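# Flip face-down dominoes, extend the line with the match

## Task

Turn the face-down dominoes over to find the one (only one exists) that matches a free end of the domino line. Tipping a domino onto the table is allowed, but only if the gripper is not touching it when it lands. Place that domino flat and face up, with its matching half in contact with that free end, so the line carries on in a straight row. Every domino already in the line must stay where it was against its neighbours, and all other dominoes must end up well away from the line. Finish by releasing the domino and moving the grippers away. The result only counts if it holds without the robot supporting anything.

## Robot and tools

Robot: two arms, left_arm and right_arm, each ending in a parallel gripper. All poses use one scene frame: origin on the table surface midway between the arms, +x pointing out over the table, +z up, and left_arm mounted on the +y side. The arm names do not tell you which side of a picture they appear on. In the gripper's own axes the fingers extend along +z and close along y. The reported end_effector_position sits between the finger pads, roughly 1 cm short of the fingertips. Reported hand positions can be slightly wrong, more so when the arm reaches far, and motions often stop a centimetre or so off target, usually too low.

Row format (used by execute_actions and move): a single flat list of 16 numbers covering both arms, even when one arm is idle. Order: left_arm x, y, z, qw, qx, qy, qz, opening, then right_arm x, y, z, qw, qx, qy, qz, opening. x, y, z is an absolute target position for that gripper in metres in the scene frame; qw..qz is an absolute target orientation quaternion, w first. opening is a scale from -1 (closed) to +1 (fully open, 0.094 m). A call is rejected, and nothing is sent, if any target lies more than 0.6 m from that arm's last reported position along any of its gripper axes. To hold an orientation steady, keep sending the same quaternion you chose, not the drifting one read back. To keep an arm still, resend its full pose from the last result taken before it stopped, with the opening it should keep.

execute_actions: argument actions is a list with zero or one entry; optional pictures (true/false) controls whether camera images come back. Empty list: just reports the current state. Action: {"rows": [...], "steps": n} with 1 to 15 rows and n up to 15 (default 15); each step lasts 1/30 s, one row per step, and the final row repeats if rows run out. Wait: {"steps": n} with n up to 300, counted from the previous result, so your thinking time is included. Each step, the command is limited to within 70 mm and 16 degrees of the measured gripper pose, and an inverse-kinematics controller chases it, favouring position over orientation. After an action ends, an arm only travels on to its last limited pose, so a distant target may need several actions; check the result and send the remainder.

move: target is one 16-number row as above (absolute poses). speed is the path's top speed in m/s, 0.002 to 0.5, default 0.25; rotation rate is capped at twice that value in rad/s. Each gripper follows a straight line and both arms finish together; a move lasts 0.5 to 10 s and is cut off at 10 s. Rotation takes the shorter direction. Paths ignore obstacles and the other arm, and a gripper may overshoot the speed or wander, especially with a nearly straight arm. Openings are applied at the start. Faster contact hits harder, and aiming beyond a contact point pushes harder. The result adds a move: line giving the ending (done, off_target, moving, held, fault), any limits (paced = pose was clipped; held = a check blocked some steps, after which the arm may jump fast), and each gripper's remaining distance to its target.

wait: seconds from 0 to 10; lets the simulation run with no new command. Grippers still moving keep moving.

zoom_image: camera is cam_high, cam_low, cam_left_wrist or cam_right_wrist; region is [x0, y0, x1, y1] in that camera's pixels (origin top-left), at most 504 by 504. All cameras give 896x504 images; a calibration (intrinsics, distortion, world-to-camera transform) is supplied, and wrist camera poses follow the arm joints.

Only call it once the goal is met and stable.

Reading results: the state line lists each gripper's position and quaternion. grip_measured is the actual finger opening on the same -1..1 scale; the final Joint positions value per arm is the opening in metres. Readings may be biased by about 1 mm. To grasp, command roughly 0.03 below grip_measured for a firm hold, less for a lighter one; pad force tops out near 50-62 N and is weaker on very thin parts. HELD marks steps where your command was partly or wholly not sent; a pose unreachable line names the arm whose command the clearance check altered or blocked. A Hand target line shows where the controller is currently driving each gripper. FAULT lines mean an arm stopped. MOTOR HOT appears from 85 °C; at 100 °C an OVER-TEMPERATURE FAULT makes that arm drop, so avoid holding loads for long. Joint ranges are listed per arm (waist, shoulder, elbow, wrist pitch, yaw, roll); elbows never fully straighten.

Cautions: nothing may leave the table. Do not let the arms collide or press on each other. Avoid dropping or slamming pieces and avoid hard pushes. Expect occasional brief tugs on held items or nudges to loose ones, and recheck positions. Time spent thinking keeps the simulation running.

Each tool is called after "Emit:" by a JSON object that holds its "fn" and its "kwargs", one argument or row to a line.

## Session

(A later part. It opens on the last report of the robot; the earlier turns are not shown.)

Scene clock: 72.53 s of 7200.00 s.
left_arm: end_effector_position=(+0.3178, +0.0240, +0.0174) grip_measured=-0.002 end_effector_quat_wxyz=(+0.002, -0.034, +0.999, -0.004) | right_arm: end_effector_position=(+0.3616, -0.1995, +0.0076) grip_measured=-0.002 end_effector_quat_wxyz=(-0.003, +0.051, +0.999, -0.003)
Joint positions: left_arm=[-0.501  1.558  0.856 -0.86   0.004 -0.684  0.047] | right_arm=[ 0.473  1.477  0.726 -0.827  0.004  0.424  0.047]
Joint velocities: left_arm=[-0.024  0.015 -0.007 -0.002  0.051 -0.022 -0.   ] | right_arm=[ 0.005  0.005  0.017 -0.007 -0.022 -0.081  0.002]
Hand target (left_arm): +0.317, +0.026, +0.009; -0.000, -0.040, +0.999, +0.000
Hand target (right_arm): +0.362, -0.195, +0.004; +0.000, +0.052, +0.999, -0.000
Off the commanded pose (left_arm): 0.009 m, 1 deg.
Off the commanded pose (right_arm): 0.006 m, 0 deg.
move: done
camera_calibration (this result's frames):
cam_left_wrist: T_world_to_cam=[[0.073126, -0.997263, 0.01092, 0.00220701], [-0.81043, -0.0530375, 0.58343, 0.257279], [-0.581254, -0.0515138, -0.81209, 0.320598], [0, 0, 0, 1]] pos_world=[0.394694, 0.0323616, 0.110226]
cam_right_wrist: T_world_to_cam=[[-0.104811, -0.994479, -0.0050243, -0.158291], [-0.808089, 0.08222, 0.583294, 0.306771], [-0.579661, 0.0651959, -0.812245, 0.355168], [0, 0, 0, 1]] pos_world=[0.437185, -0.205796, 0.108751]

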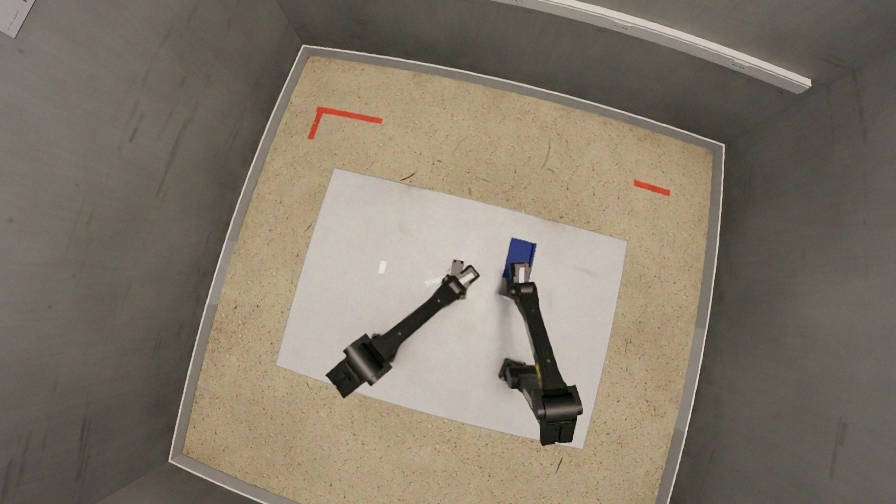

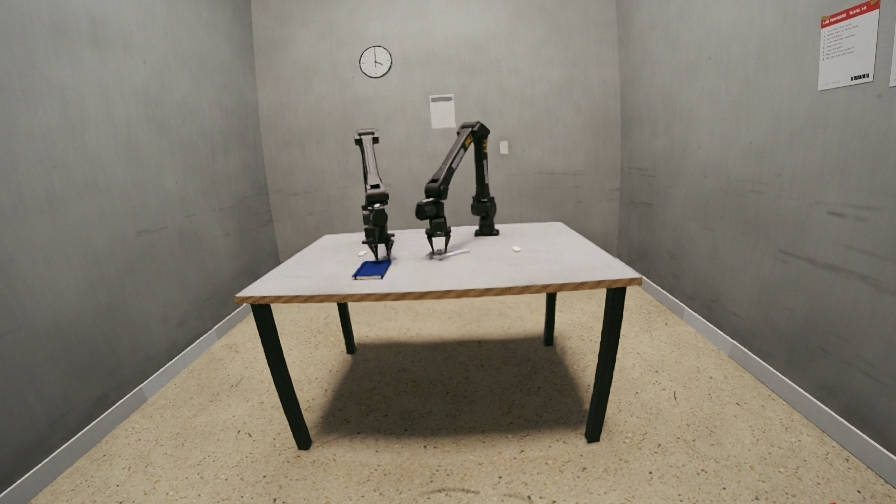

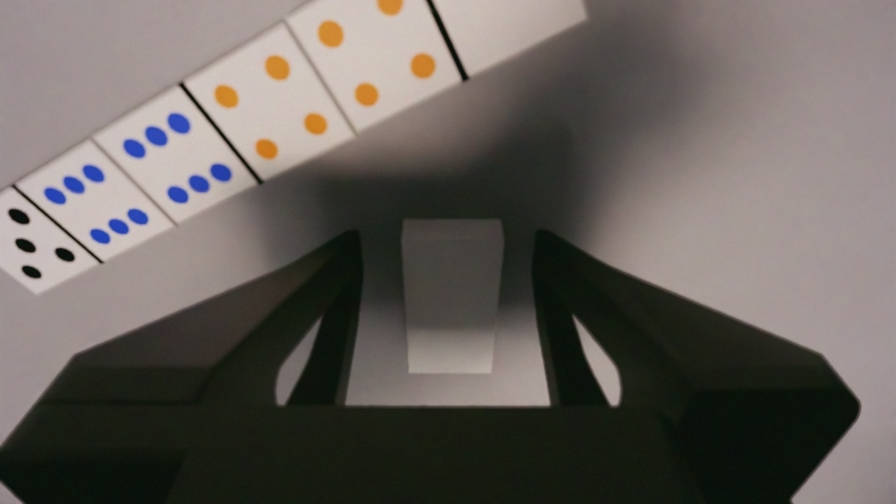

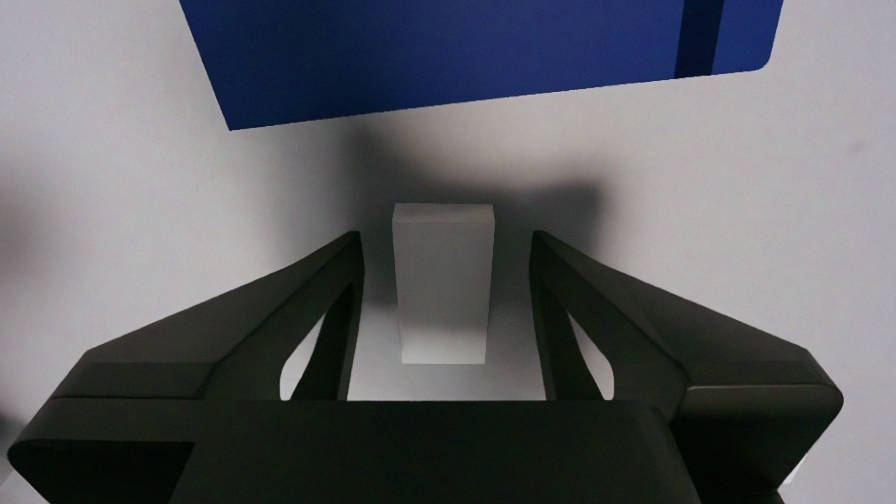

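Emit:
{"fn": "move", "kwargs": {
  "target": [0.3135,0.028,0.006,0,-0.04,0.999,0,0.0,0.362,-0.195,0.002,0,0.052,0.999,0,0.0],
  "speed": 0.01
}}

Emit:
{"fn": "move", "kwargs": {
  "target": [0.3135,0.028,0.006,0,-0.04,0.999,0,-0.51,0.362,-0.195,0.002,0,0.052,0.999,0,-0.51]
}}

Emit:
{"fn": "move", "kwargs": {
  "target": [0.30,0.06,0.17,0,0.1,0.995,0,-0.51,0.32,-0.19,0.16,0,-0.1,0.995,0,-0.51],
  "speed": 0.2
}}

Emit:
{"fn": "move", "kwargs": {
  "target": [0.19,0.07,0.36,0.579,0.406,0.579,-0.406,-0.51,0.18,-0.10,0.36,0.579,-0.406,0.579,0.406,-0.51],
  "speed": 0.3
}}

Scene clock: 78.07 s of 7200.00 s.
left_arm: end_effector_position=(+0.3149, +0.0260, +0.0139) grip_measured=-0.002 end_effector_quat_wxyz=(+0.001, -0.036, +0.999, -0.003) | right_arm: end_effector_position=(+0.3630, -0.1987, +0.0071) grip_measured=-0.002 end_effector_quat_wxyz=(-0.000, +0.051, +0.999, -0.002)
Joint positions: left_arm=[-0.501  1.558  0.844 -0.85   0.004 -0.687  0.047] | right_arm=[ 0.474  1.478  0.726 -0.82   0.004  0.425  0.047]
Joint velocities: left_arm=[ 0.005 -0.015  0.007 -0.017 -0.037 -0.037 -0.   ] | right_arm=[-0.005 -0.005 -0.017 -0.022  0.066  0.022 -0.   ]
Hand target (left_arm): +0.313, +0.028, +0.006; -0.000, -0.040, +0.999, +0.000
Hand target (right_arm): +0.362, -0.195, +0.002; -0.000, +0.052, +0.999, -0.000
Off the commanded pose (left_arm): 0.008 m, 1 deg.
Off the commanded pose (right_arm): 0.006 m, 0 deg.
After step 90, 1.03 s passed at rest.
move: done
camera_calibration (this result's frames):
cam_left_wrist: T_world_to_cam=[[0.0758079, -0.997077, 0.00947127, 0.00364089], [-0.809181, -0.0559663, 0.584887, 0.256735], [-0.582648, -0.052003, -0.811059, 0.316689], [0, 0, 0, 1]] pos_world=[0.391987, 0.0344675, 0.106658]
cam_right_wrist: T_world_to_cam=[[-0.10478, -0.994469, -0.00723668, -0.157434], [-0.811035, 0.0812373, 0.579329, 0.308981], [-0.575537, 0.0665714, -0.815062, 0.354305], [0, 0, 0, 1]] pos_world=[0.438014, -0.205251, 0.10864]

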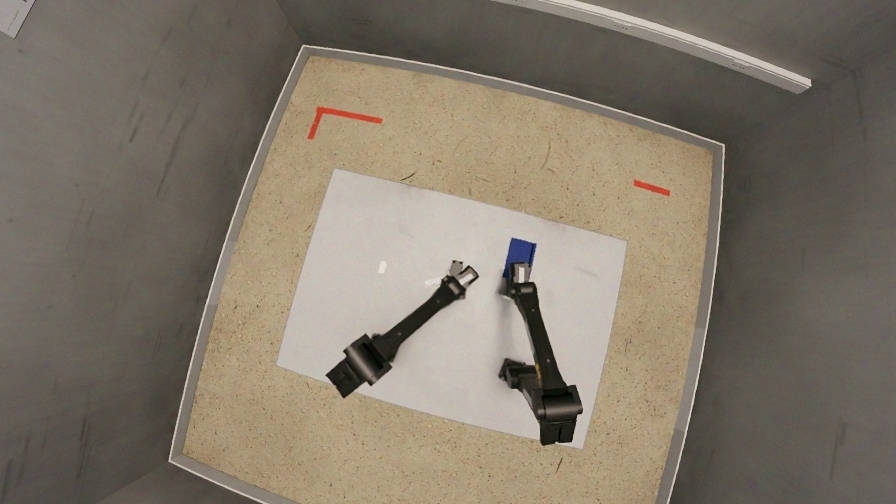

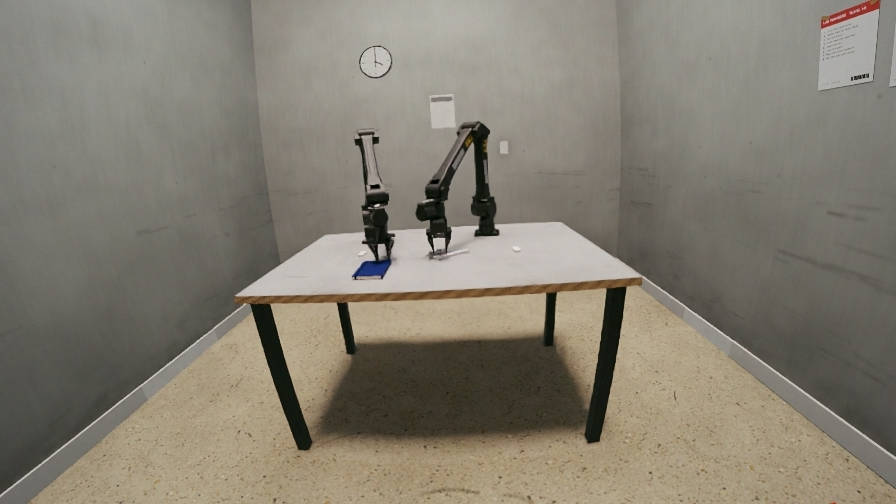

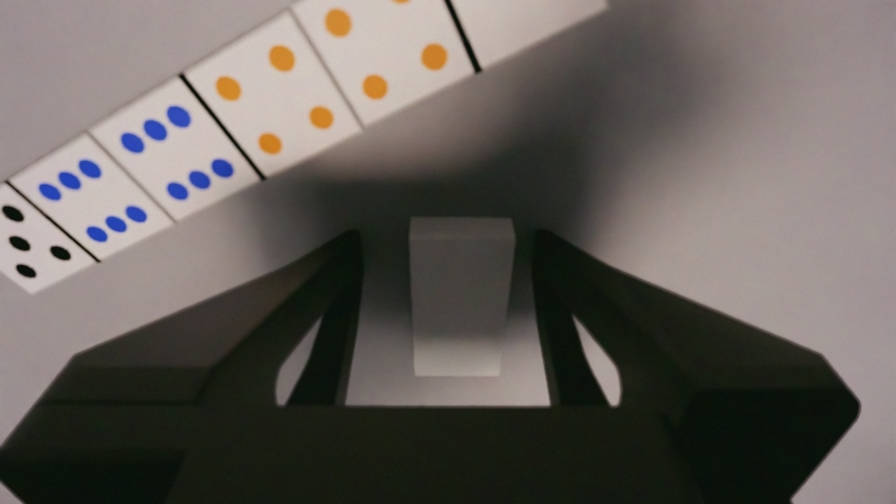

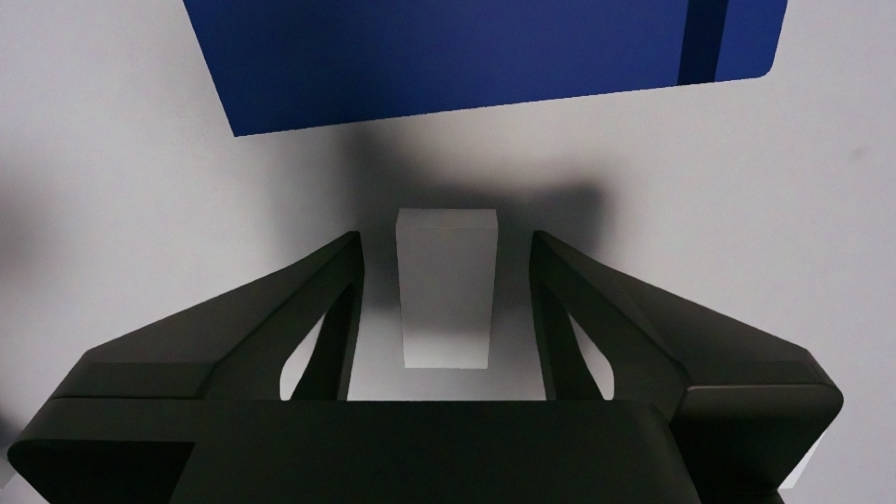

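Scene clock: 78.77 s of 7200.00 s.
left_arm: end_effector_position=(+0.3153, +0.0258, +0.0139) grip_measured=-0.474 end_effector_quat_wxyz=(+0.002, -0.036, +0.999, -0.004) | right_arm: end_effector_position=(+0.3630, -0.1987, +0.0071) grip_measured=-0.480 end_effector_quat_wxyz=(-0.000, +0.051, +0.999, -0.002)
Joint positions: left_arm=[-0.501  1.558  0.844 -0.849  0.004 -0.687  0.025] | right_arm=[ 0.474  1.478  0.726 -0.82   0.004  0.425  0.024]
Joint velocities: left_arm=[-0.005 -0.024 -0.022 -0.002 -0.022 -0.051 -0.   ] | right_arm=[-0.005 -0.005  0.017  0.002 -0.037 -0.037 -0.001]
Hand target (left_arm): +0.313, +0.028, +0.006; -0.000, -0.040, +0.999, +0.000
Hand target (right_arm): +0.362, -0.195, +0.002; +0.000, +0.052, +0.999, -0.000
Off the commanded pose (left_arm): 0.008 m, 1 deg.
Off the commanded pose (right_arm): 0.006 m, 0 deg.
move: done
camera_calibration (this result's frames):
cam_left_wrist: T_world_to_cam=[[0.0757955, -0.997069, 0.0104442, 0.00339177], [-0.80991, -0.0554514, 0.583928, 0.257199], [-0.581637, -0.052718, -0.811738, 0.316567], [0, 0, 0, 1]] pos_world=[0.392178, 0.0343326, 0.106749]
cam_right_wrist: T_world_to_cam=[[-0.10478, -0.994469, -0.00723668, -0.157434], [-0.811035, 0.0812373, 0.579329, 0.308981], [-0.575537, 0.0665714, -0.815062, 0.354305], [0, 0, 0, 1]] pos_world=[0.438014, -0.205251, 0.10864]

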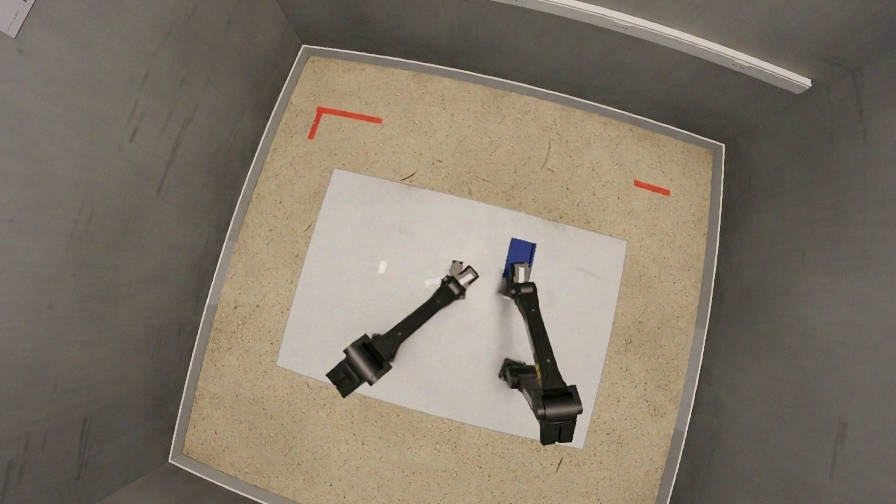

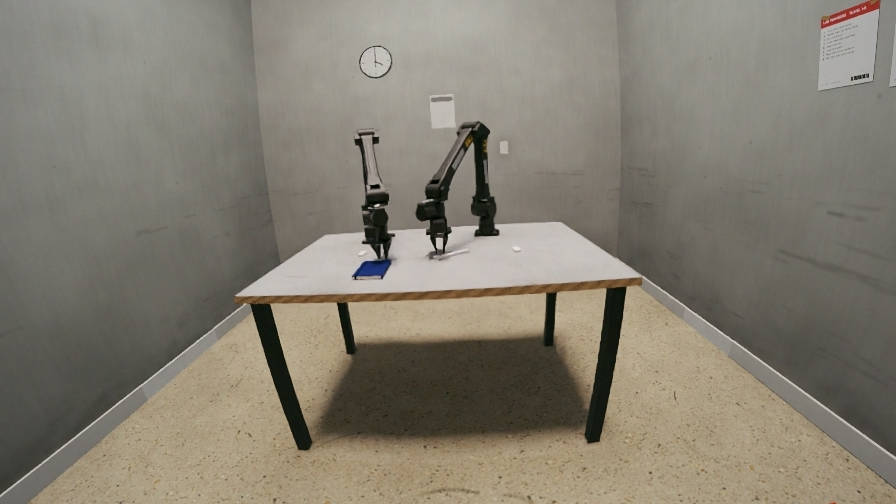

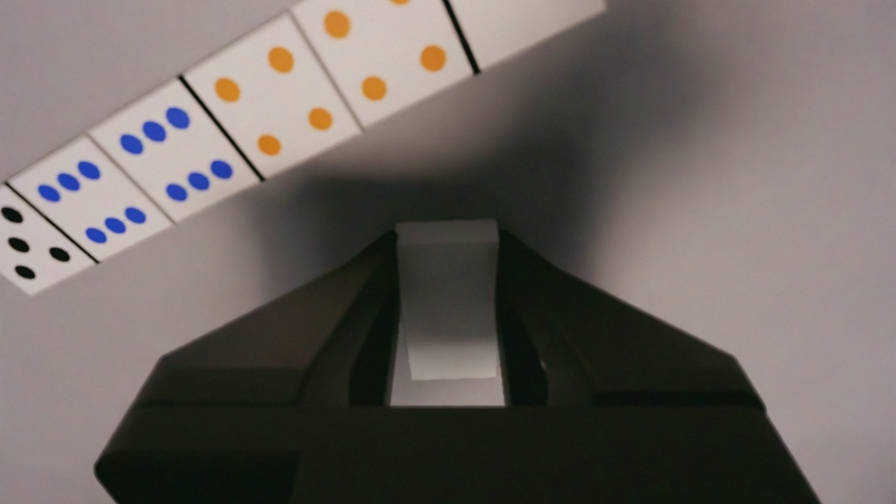

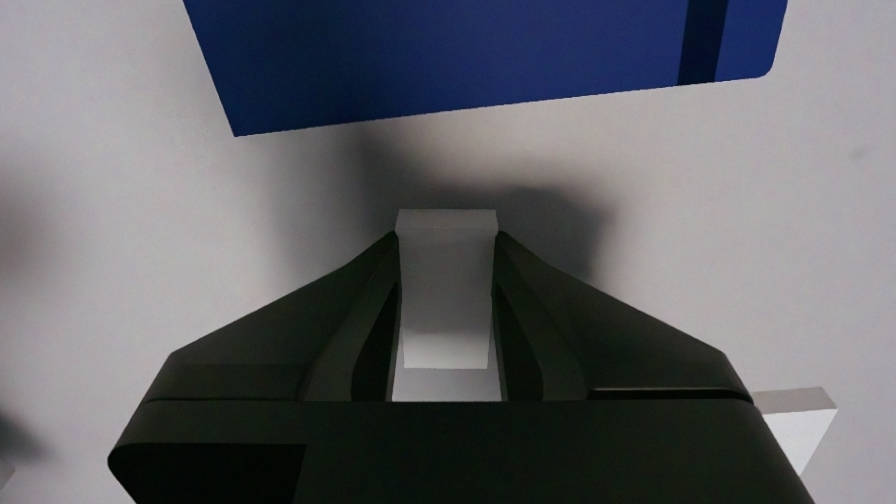

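Scene clock: 80.10 s of 7200.00 s.
left_arm: end_effector_position=(+0.2847, +0.0662, +0.1499) grip_measured=-0.474 end_effector_quat_wxyz=(-0.017, +0.099, +0.995, +0.009) | right_arm: end_effector_position=(+0.3122, -0.1970, +0.1417) grip_measured=-0.480 end_effector_quat_wxyz=(-0.015, -0.089, +0.996, -0.006)
Joint positions: left_arm=[-0.457  1.267  0.957 -1.3   -0.    -0.373  0.025] | right_arm=[ 0.536  1.153  0.842 -1.292  0.004  0.206  0.024]
Joint velocities: left_arm=[-0.005 -0.005 -0.007  0.002 -0.022 -0.051  0.   ] | right_arm=[-0.005 -0.005  0.002 -0.012 -0.037  0.051 -0.   ]
Hand target (left_arm): +0.298, +0.061, +0.169; +0.000, +0.100, +0.995, +0.000
Hand target (right_arm): +0.323, -0.190, +0.159; +0.001, -0.100, +0.995, -0.001
Off the commanded pose (left_arm): 0.026 m, 2 deg.
Off the commanded pose (right_arm): 0.021 m, 2 deg.
move: off_target (left_arm, right_arm)
camera_calibration (this result's frames):
cam_left_wrist: T_world_to_cam=[[-0.192372, -0.981247, -0.0121702, 0.123251], [-0.774581, 0.144218, 0.615813, 0.127229], [-0.602509, 0.127892, -0.787798, 0.401702], [0, 0, 0, 1]] pos_world=[0.364288, 0.0512164, 0.239611]
cam_right_wrist: T_world_to_cam=[[0.174758, -0.984611, -0.00104607, -0.246239], [-0.784772, -0.13993, 0.603781, 0.134464], [-0.594636, -0.104694, -0.797149, 0.40438], [0, 0, 0, 1]] pos_world=[0.389015, -0.181298, 0.240907]

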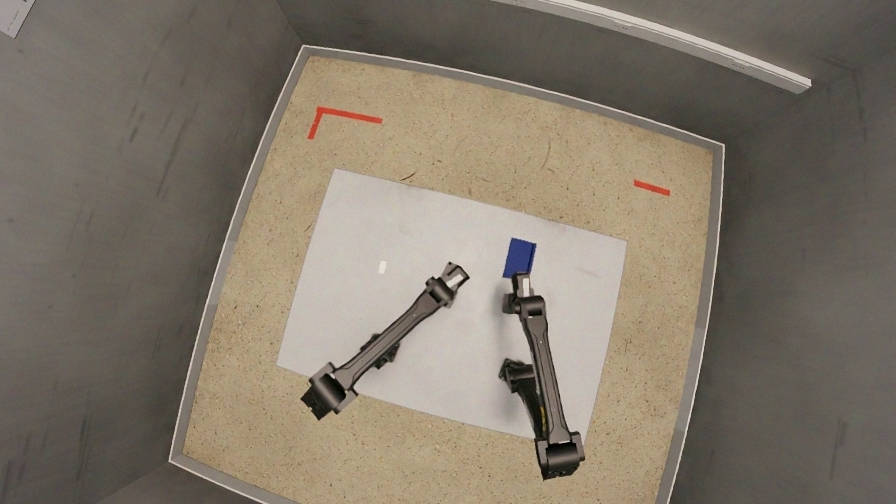

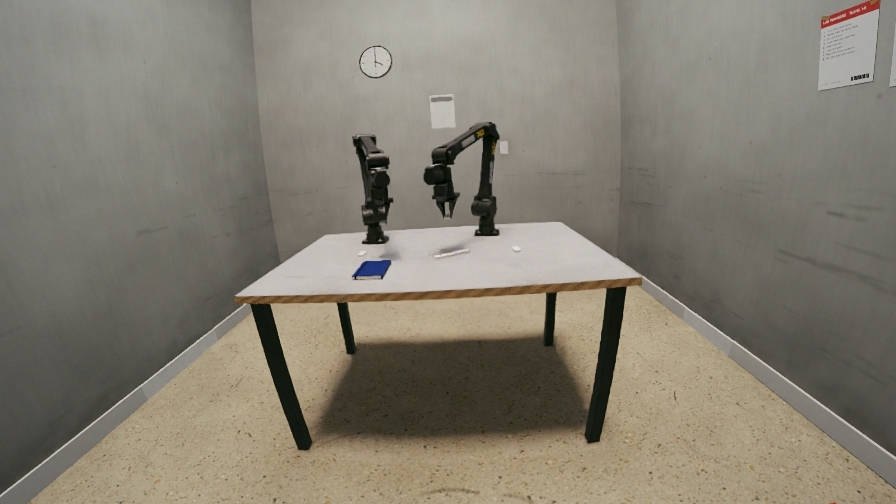

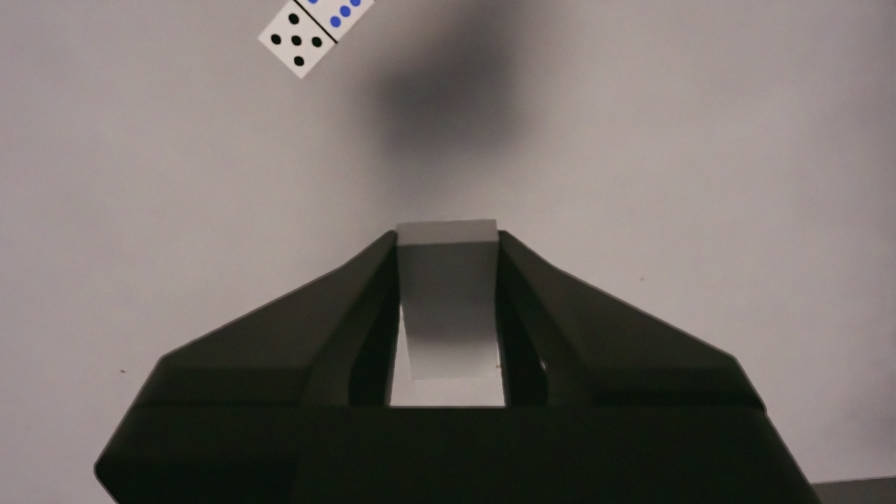

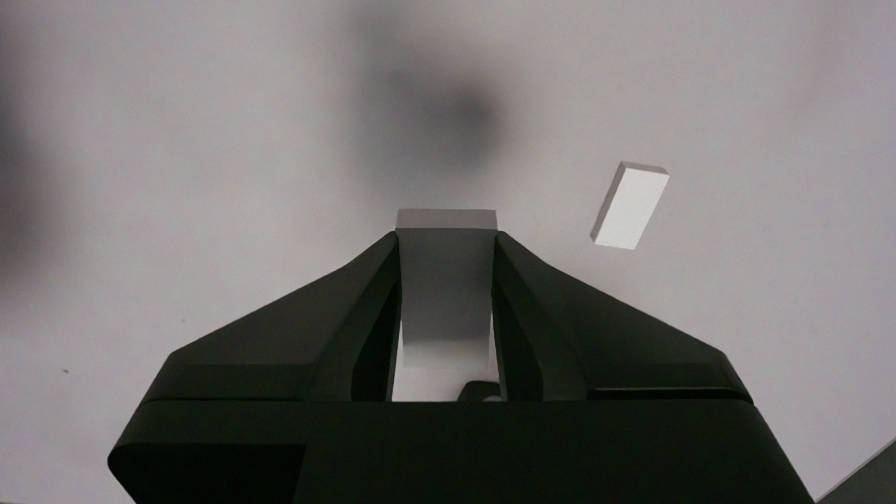

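Scene clock: 83.77 s of 7200.00 s.
left_arm: end_effector_position=(+0.1912, +0.0669, +0.3565) grip_measured=-0.473 end_effector_quat_wxyz=(+0.579, +0.399, +0.588, -0.400) | right_arm: end_effector_position=(+0.1922, -0.0969, +0.3490) grip_measured=-0.480 end_effector_quat_wxyz=(+0.575, -0.404, +0.590, +0.397)
Joint positions: left_arm=[-0.018  0.248  0.432 -0.203  1.069  0.007  0.025] | right_arm=[ 0.66   0.131  0.418 -0.318 -0.694 -0.016  0.024]
Joint velocities: left_arm=[-0.005 -0.005 -0.012 -0.002  0.081 -0.095 -0.001] | right_arm=[ 0.005  0.005 -0.027 -0.012 -0.066  0.051  0.001]
Hand target (left_arm): +0.190, +0.068, +0.358; +0.586, +0.398, +0.582, -0.399
Hand target (right_arm): +0.190, -0.096, +0.355; +0.583, -0.403, +0.580, +0.401
Off the commanded pose (left_arm): 0.005 m, 1 deg.
Off the commanded pose (right_arm): 0.017 m, 2 deg.
move: off_target (right_arm)
camera_calibration (this result's frames):
cam_left_wrist: T_world_to_cam=[[-0.933335, -0.358773, 0.0129663, 0.199572], [-0.222742, 0.550374, -0.804658, 0.301209], [0.281554, -0.753903, -0.593597, 0.328724], [0, 0, 0, 1]] pos_world=[0.160806, 0.15365, 0.434912]
cam_right_wrist: T_world_to_cam=[[0.937129, -0.348908, -0.00721151, -0.209248], [-0.214227, -0.558833, -0.801132, 0.26922], [0.275491, 0.752309, -0.598444, 0.355206], [0, 0, 0, 1]] pos_world=[0.155911, -0.189784, 0.426743]

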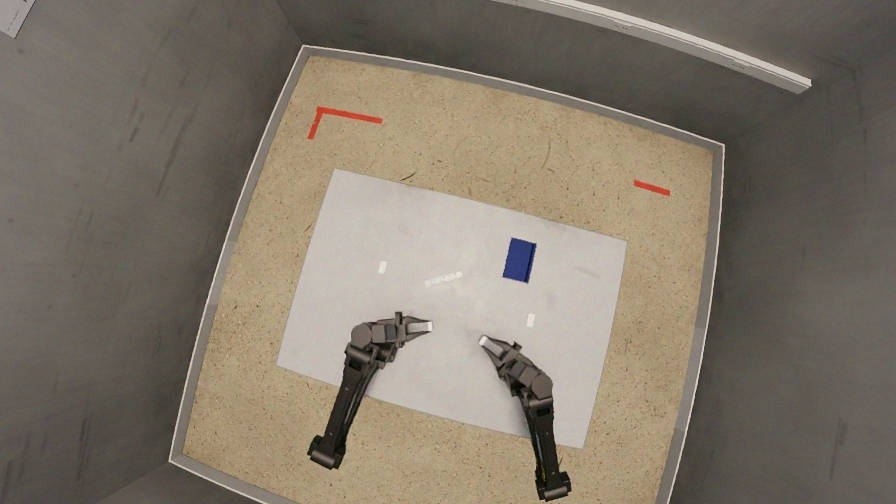

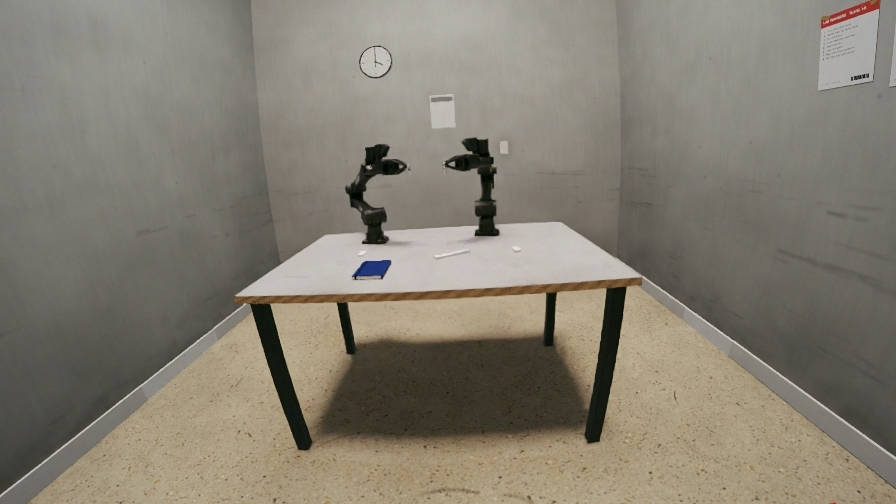

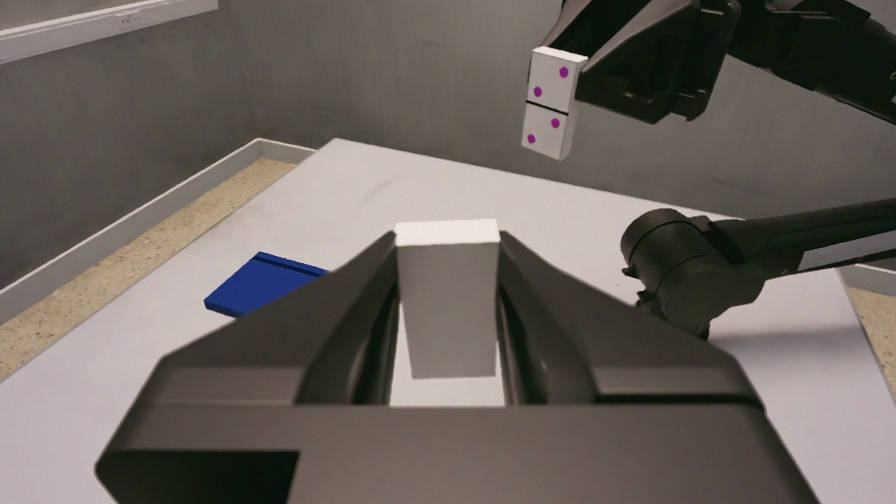

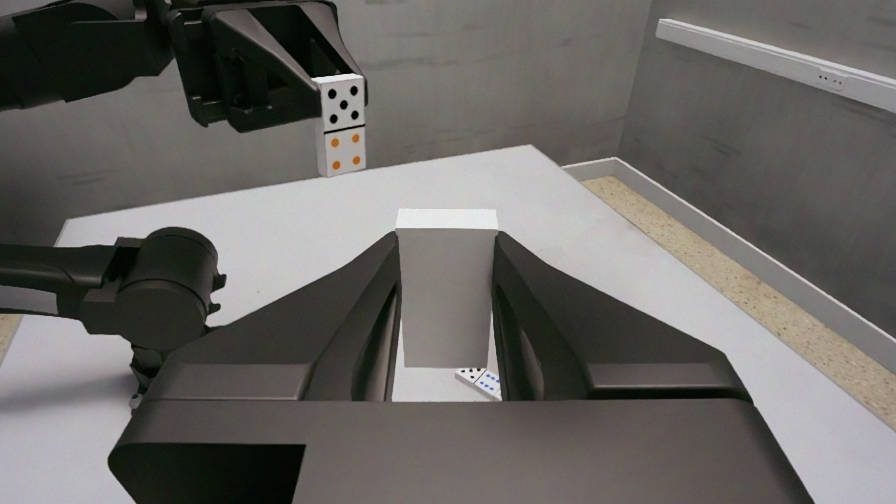

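Emit:
{"fn": "execute_actions", "kwargs": {
  "actions": []
}}

Scene clock: 96.00 s of 7200.00 s.
left_arm: end_effector_position=(+0.1913, +0.0669, +0.3565) grip_measured=-0.473 end_effector_quat_wxyz=(+0.579, +0.398, +0.588, -0.401) | right_arm: end_effector_position=(+0.1922, -0.0969, +0.3490) grip_measured=-0.480 end_effector_quat_wxyz=(+0.575, -0.404, +0.591, +0.397)
Joint positions: left_arm=[-0.018  0.248  0.432 -0.202  1.069  0.004  0.025] | right_arm=[ 0.66   0.131  0.418 -0.318 -0.694 -0.015  0.024]
Joint velocities: left_arm=[-0.005 -0.005 -0.007  0.017  0.022  0.066 -0.   ] | right_arm=[-0.015 -0.005  0.022 -0.007 -0.066 -0.037 -0.001]
Hand target (left_arm): +0.190, +0.068, +0.358; +0.586, +0.399, +0.582, -0.399
Hand target (right_arm): +0.190, -0.096, +0.355; +0.583, -0.403, +0.580, +0.401
Off the commanded pose (left_arm): 0.005 m, 2 deg.
Off the commanded pose (right_arm): 0.017 m, 2 deg.
Steps of this call (steps 1 to 90: nothing new was sent; then 9.23 s passed at rest). Readings (end_effector_position):
1: left_arm (+0.1912, +0.0669, +0.3565) | right_arm (+0.1922, -0.0969, +0.3490)
2: left_arm (+0.1912, +0.0669, +0.3565) | right_arm (+0.1922, -0.0969, +0.3490)
4: left_arm (+0.1913, +0.0669, +0.3565) | right_arm (+0.1922, -0.0969, +0.3490)
8: left_arm (+0.1913, +0.0669, +0.3565) | right_arm (+0.1922, -0.0969, +0.3490)
90: the state above
camera_calibration (this result's frames):
cam_left_wrist: T_world_to_cam=[[-0.933276, -0.358783, 0.0164455, 0.198322], [-0.225318, 0.549217, -0.804731, 0.301853], [0.279692, -0.754742, -0.593412, 0.329105], [0, 0, 0, 1]] pos_world=[0.161054, 0.153761, 0.434944]
cam_right_wrist: T_world_to_cam=[[0.937117, -0.348923, -0.00797418, -0.208981], [-0.214808, -0.55861, -0.801132, 0.269354], [0.275079, 0.752468, -0.598434, 0.355297], [0, 0, 0, 1]] pos_world=[0.155964, -0.189805, 0.426743]

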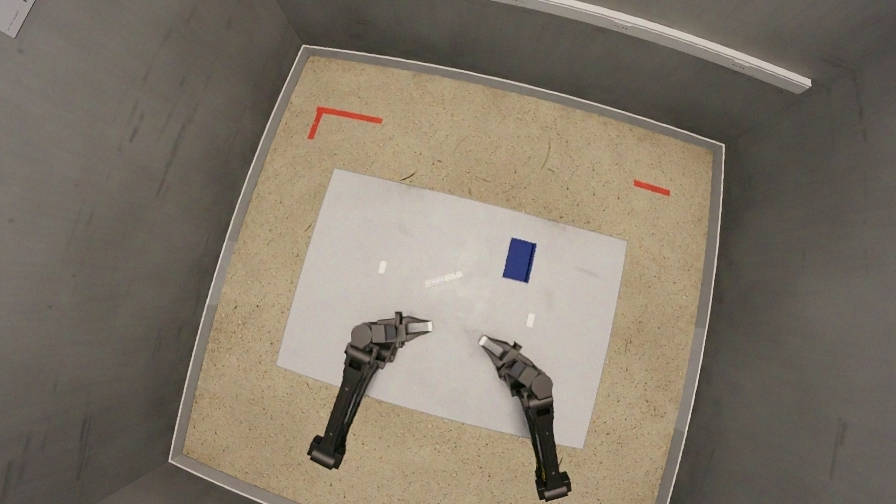

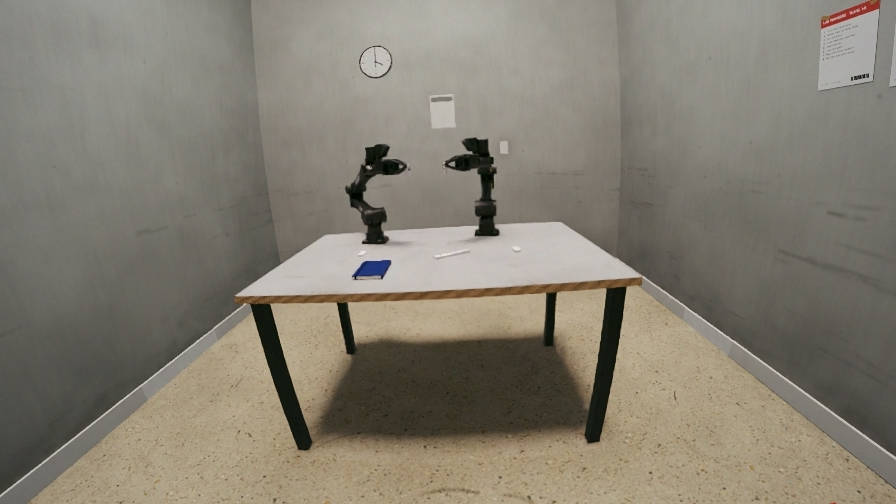

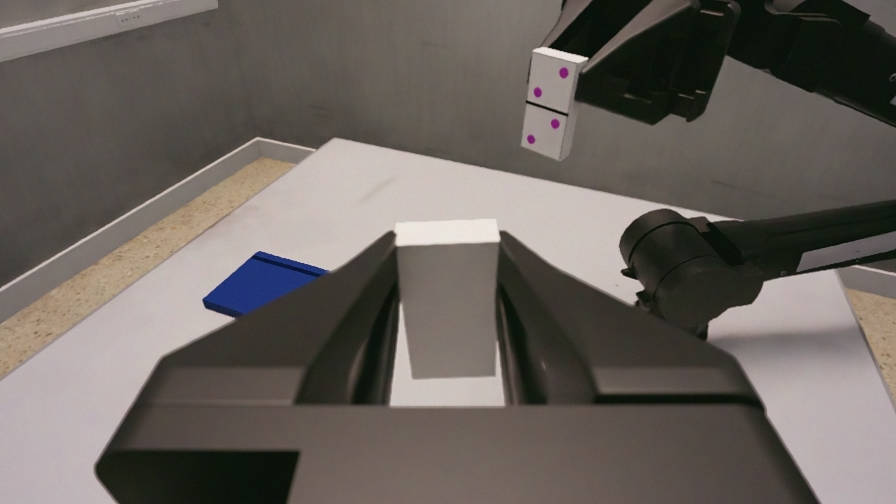

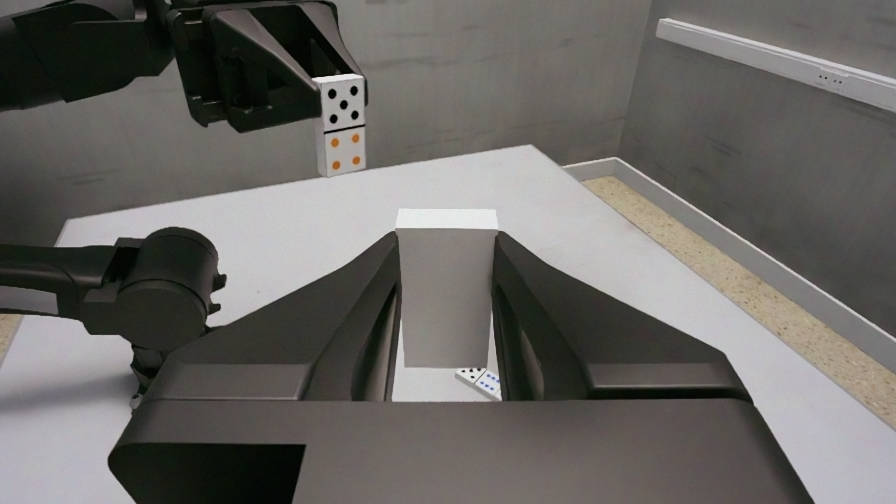

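Emit:
{"fn": "move", "kwargs": {
  "target": [0.14,0.03,0.35,-0.05,0.073,0.7035,-0.7053,-0.51, 0.29,-0.22,0.09,0,0,1,0,-0.51],
  "speed": 0.3
}}

Emit:
{"fn": "move", "kwargs": {
  "target": [0.13,-0.02,0.347,-0.05,0.073,0.7035,-0.7053,-0.51, 0.28,-0.22,0.004,0,0,1,0,-0.51],
  "speed": 0.08
}}

Scene clock: 107.20 s of 7200.00 s.
left_arm: end_effector_position=(+0.1431, +0.0302, +0.3501) grip_measured=-0.474 end_effector_quat_wxyz=(-0.047, +0.077, +0.710, -0.699) | right_arm: end_effector_position=(+0.2613, -0.2278, +0.0766) grip_measured=-0.480 end_effector_quat_wxyz=(-0.022, -0.016, +1.000, -0.004)
Joint positions: left_arm=[-0.146  0.472  0.489 -0.24   1.483 -1.307  0.025] | right_arm=[ 0.487  1.064  0.596 -1.146 -0.007  0.304  0.024]
Joint velocities: left_arm=[ 0.005 -0.024 -0.095  0.291 -0.051 -0.3   -0.001] | right_arm=[-0.015 -0.005  0.007 -0.022 -0.022  0.007 -0.001]
Hand target (left_arm): +0.140, +0.029, +0.350; -0.051, +0.076, +0.709, -0.699
Hand target (right_arm): +0.279, -0.224, +0.095; -0.003, -0.006, +1.000, +0.001
Off the commanded pose (left_arm): 0.003 m, 1 deg.
Off the commanded pose (right_arm): 0.033 m, 3 deg.
After step 90, 3.57 s passed at rest.
move: off_target (right_arm)
camera_calibration (this result's frames):
cam_left_wrist: T_world_to_cam=[[-0.0393355, -0.00976224, 0.999178, -0.342157], [-0.694687, 0.719025, -0.0203232, 0.0933742], [-0.718236, -0.694916, -0.0350649, 0.256636], [0, 0, 0, 1]] pos_world=[0.235732, 0.107862, 0.352773]
cam_right_wrist: T_world_to_cam=[[0.0284298, -0.999587, -0.00426632, -0.232657], [-0.788455, -0.025048, 0.614582, 0.1558], [-0.614435, -0.0141086, -0.788841, 0.344196], [0, 0, 0, 1]] pos_world=[0.340942, -0.223802, 0.174772]

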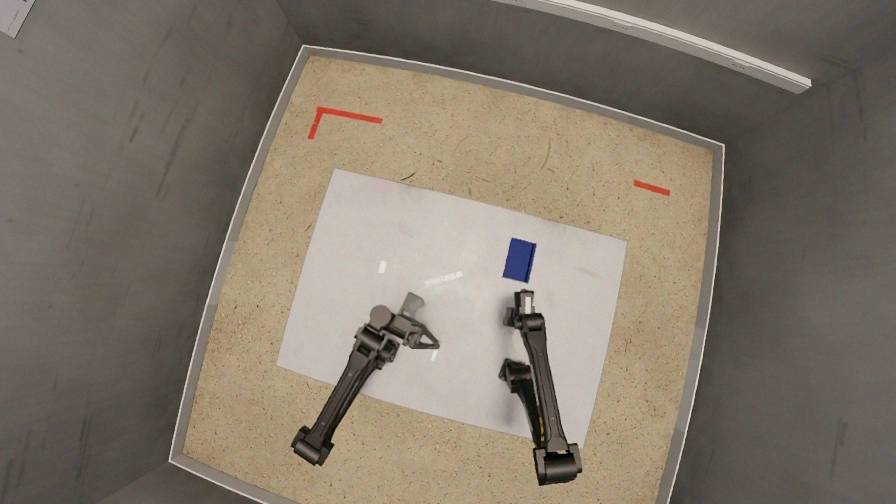

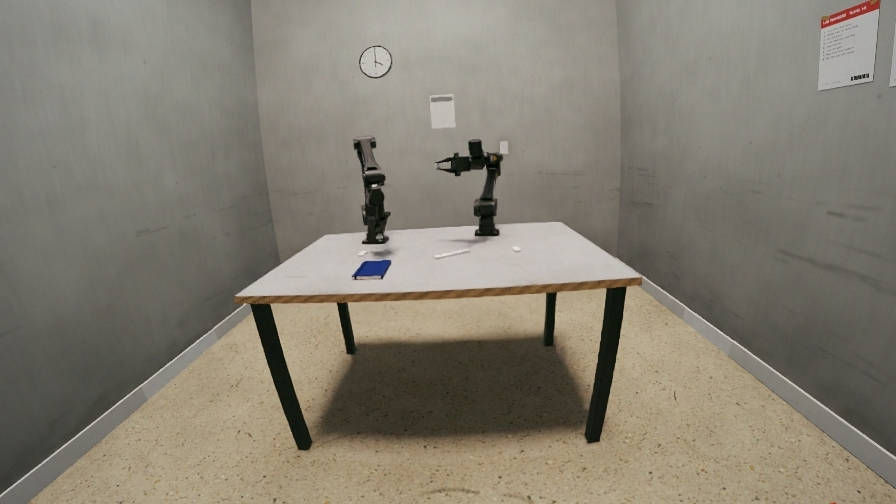

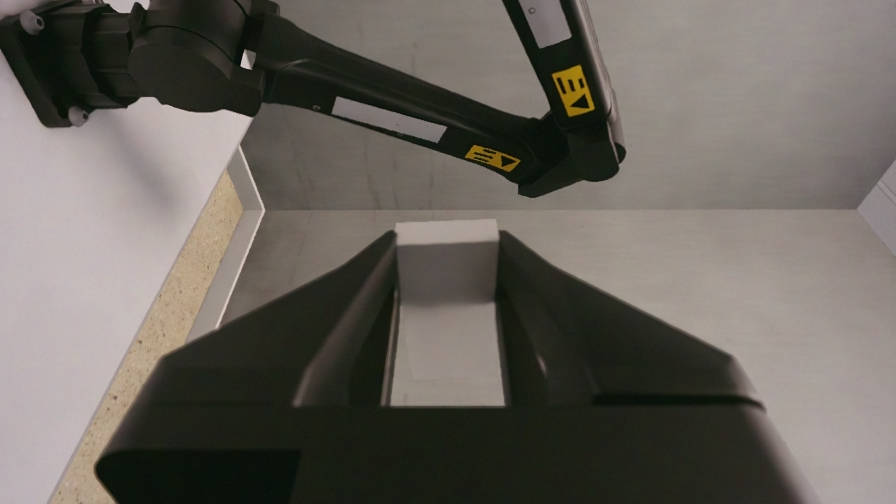

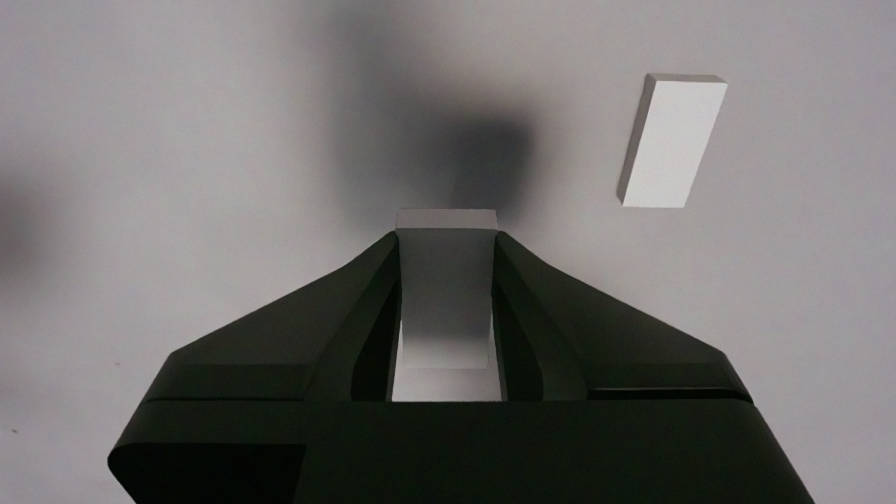

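Scene clock: 108.47 s of 7200.00 s.
left_arm: end_effector_position=(+0.1294, -0.0175, +0.3509) grip_measured=-0.474 end_effector_quat_wxyz=(-0.048, +0.074, +0.703, -0.706) | right_arm: end_effector_position=(+0.2759, -0.2231, +0.0068) grip_measured=-0.480 end_effector_quat_wxyz=(-0.006, -0.002, +1.000, -0.000)
Joint positions: left_arm=[-0.433  0.49   0.442  0.053  1.196 -1.538  0.025] | right_arm=[ 0.488  1.243  0.5   -0.839 -0.003  0.333  0.024]
Joint velocities: left_arm=[-0.015  0.005  0.002  0.022  0.051 -0.022 -0.001] | right_arm=[-0.015 -0.005 -0.012 -0.017 -0.022 -0.037 -0.   ]
Hand target (left_arm): +0.130, -0.019, +0.348; -0.050, +0.072, +0.702, -0.707
Hand target (right_arm): +0.278, -0.220, +0.004; -0.000, -0.000, +1.000, -0.000
Off the commanded pose (left_arm): 0.005 m, 0 deg.
Off the commanded pose (right_arm): 0.006 m, 1 deg.
move: done
camera_calibration (this result's frames):
cam_left_wrist: T_world_to_cam=[[-0.0311721, 0.0101028, 0.999463, -0.344792], [-0.69673, 0.716748, -0.0289753, 0.121441], [-0.716656, -0.697259, -0.0153036, 0.20645], [0, 0, 0, 1]] pos_world=[0.221817, 0.0603898, 0.351285]
cam_right_wrist: T_world_to_cam=[[0.000174113, -0.999947, -0.0103403, -0.220911], [-0.808581, -0.00622482, 0.588352, 0.220286], [-0.588385, 0.00825849, -0.808539, 0.296109], [0, 0, 0, 1]] pos_world=[0.352383, -0.221973, 0.107526]

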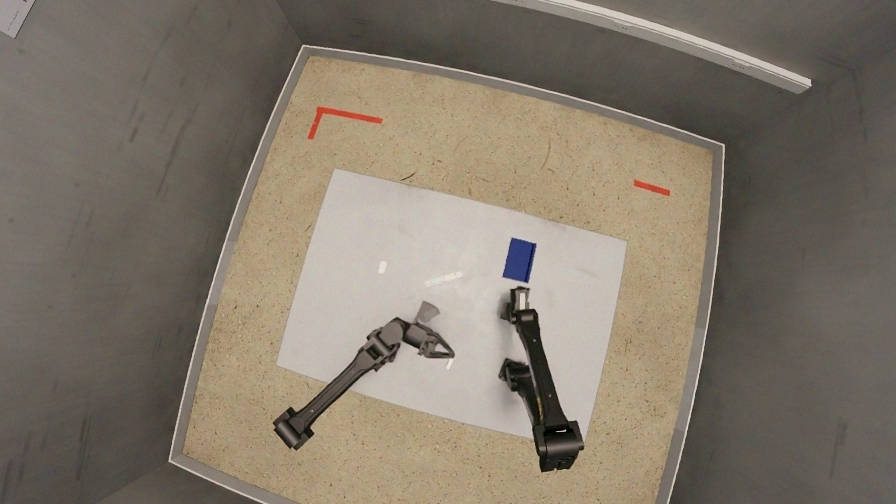

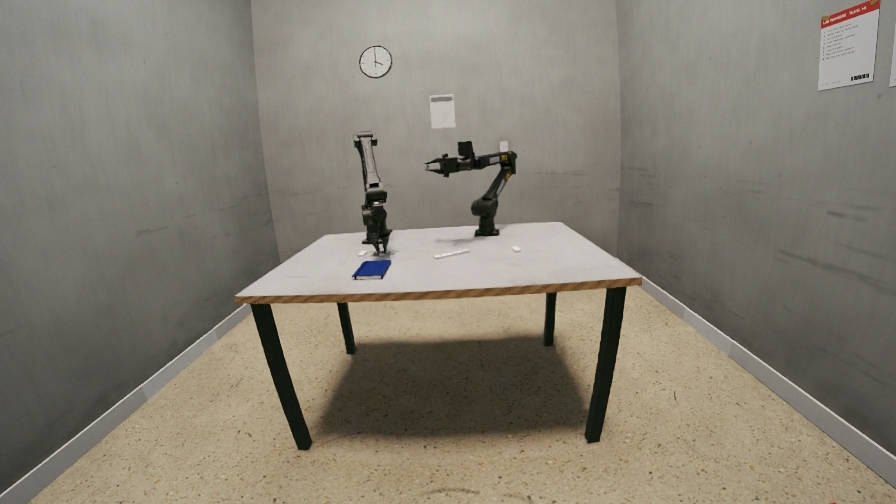

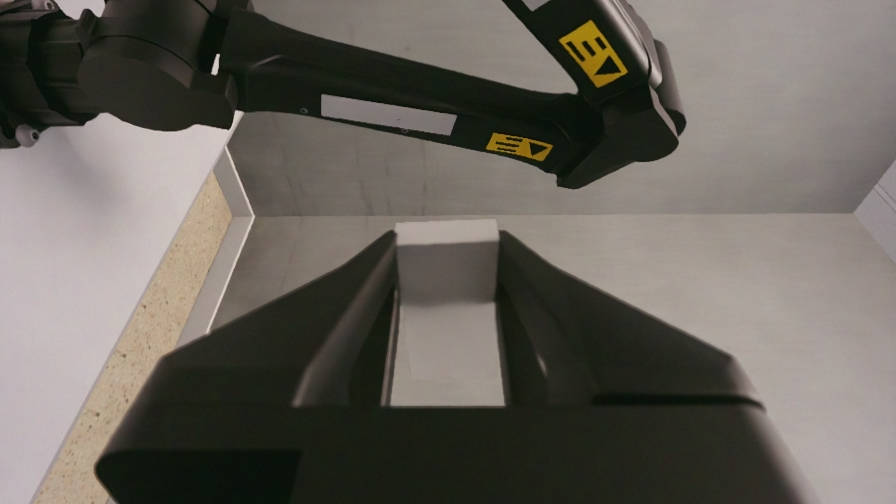

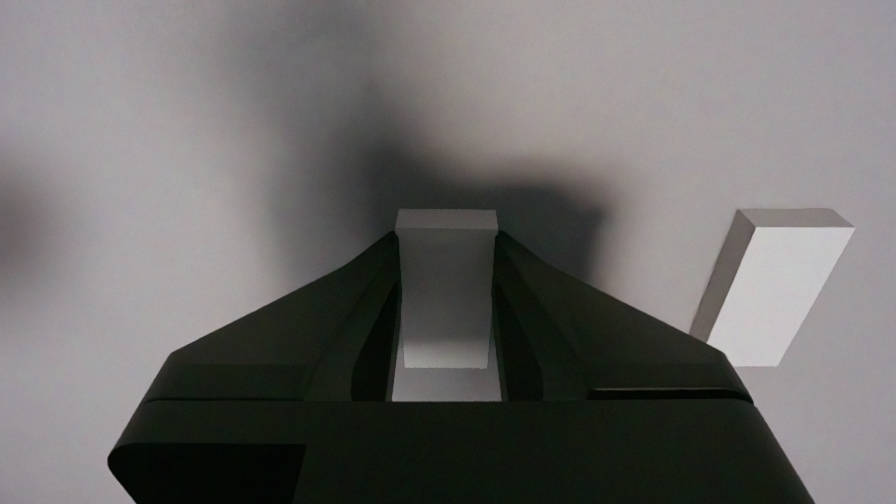

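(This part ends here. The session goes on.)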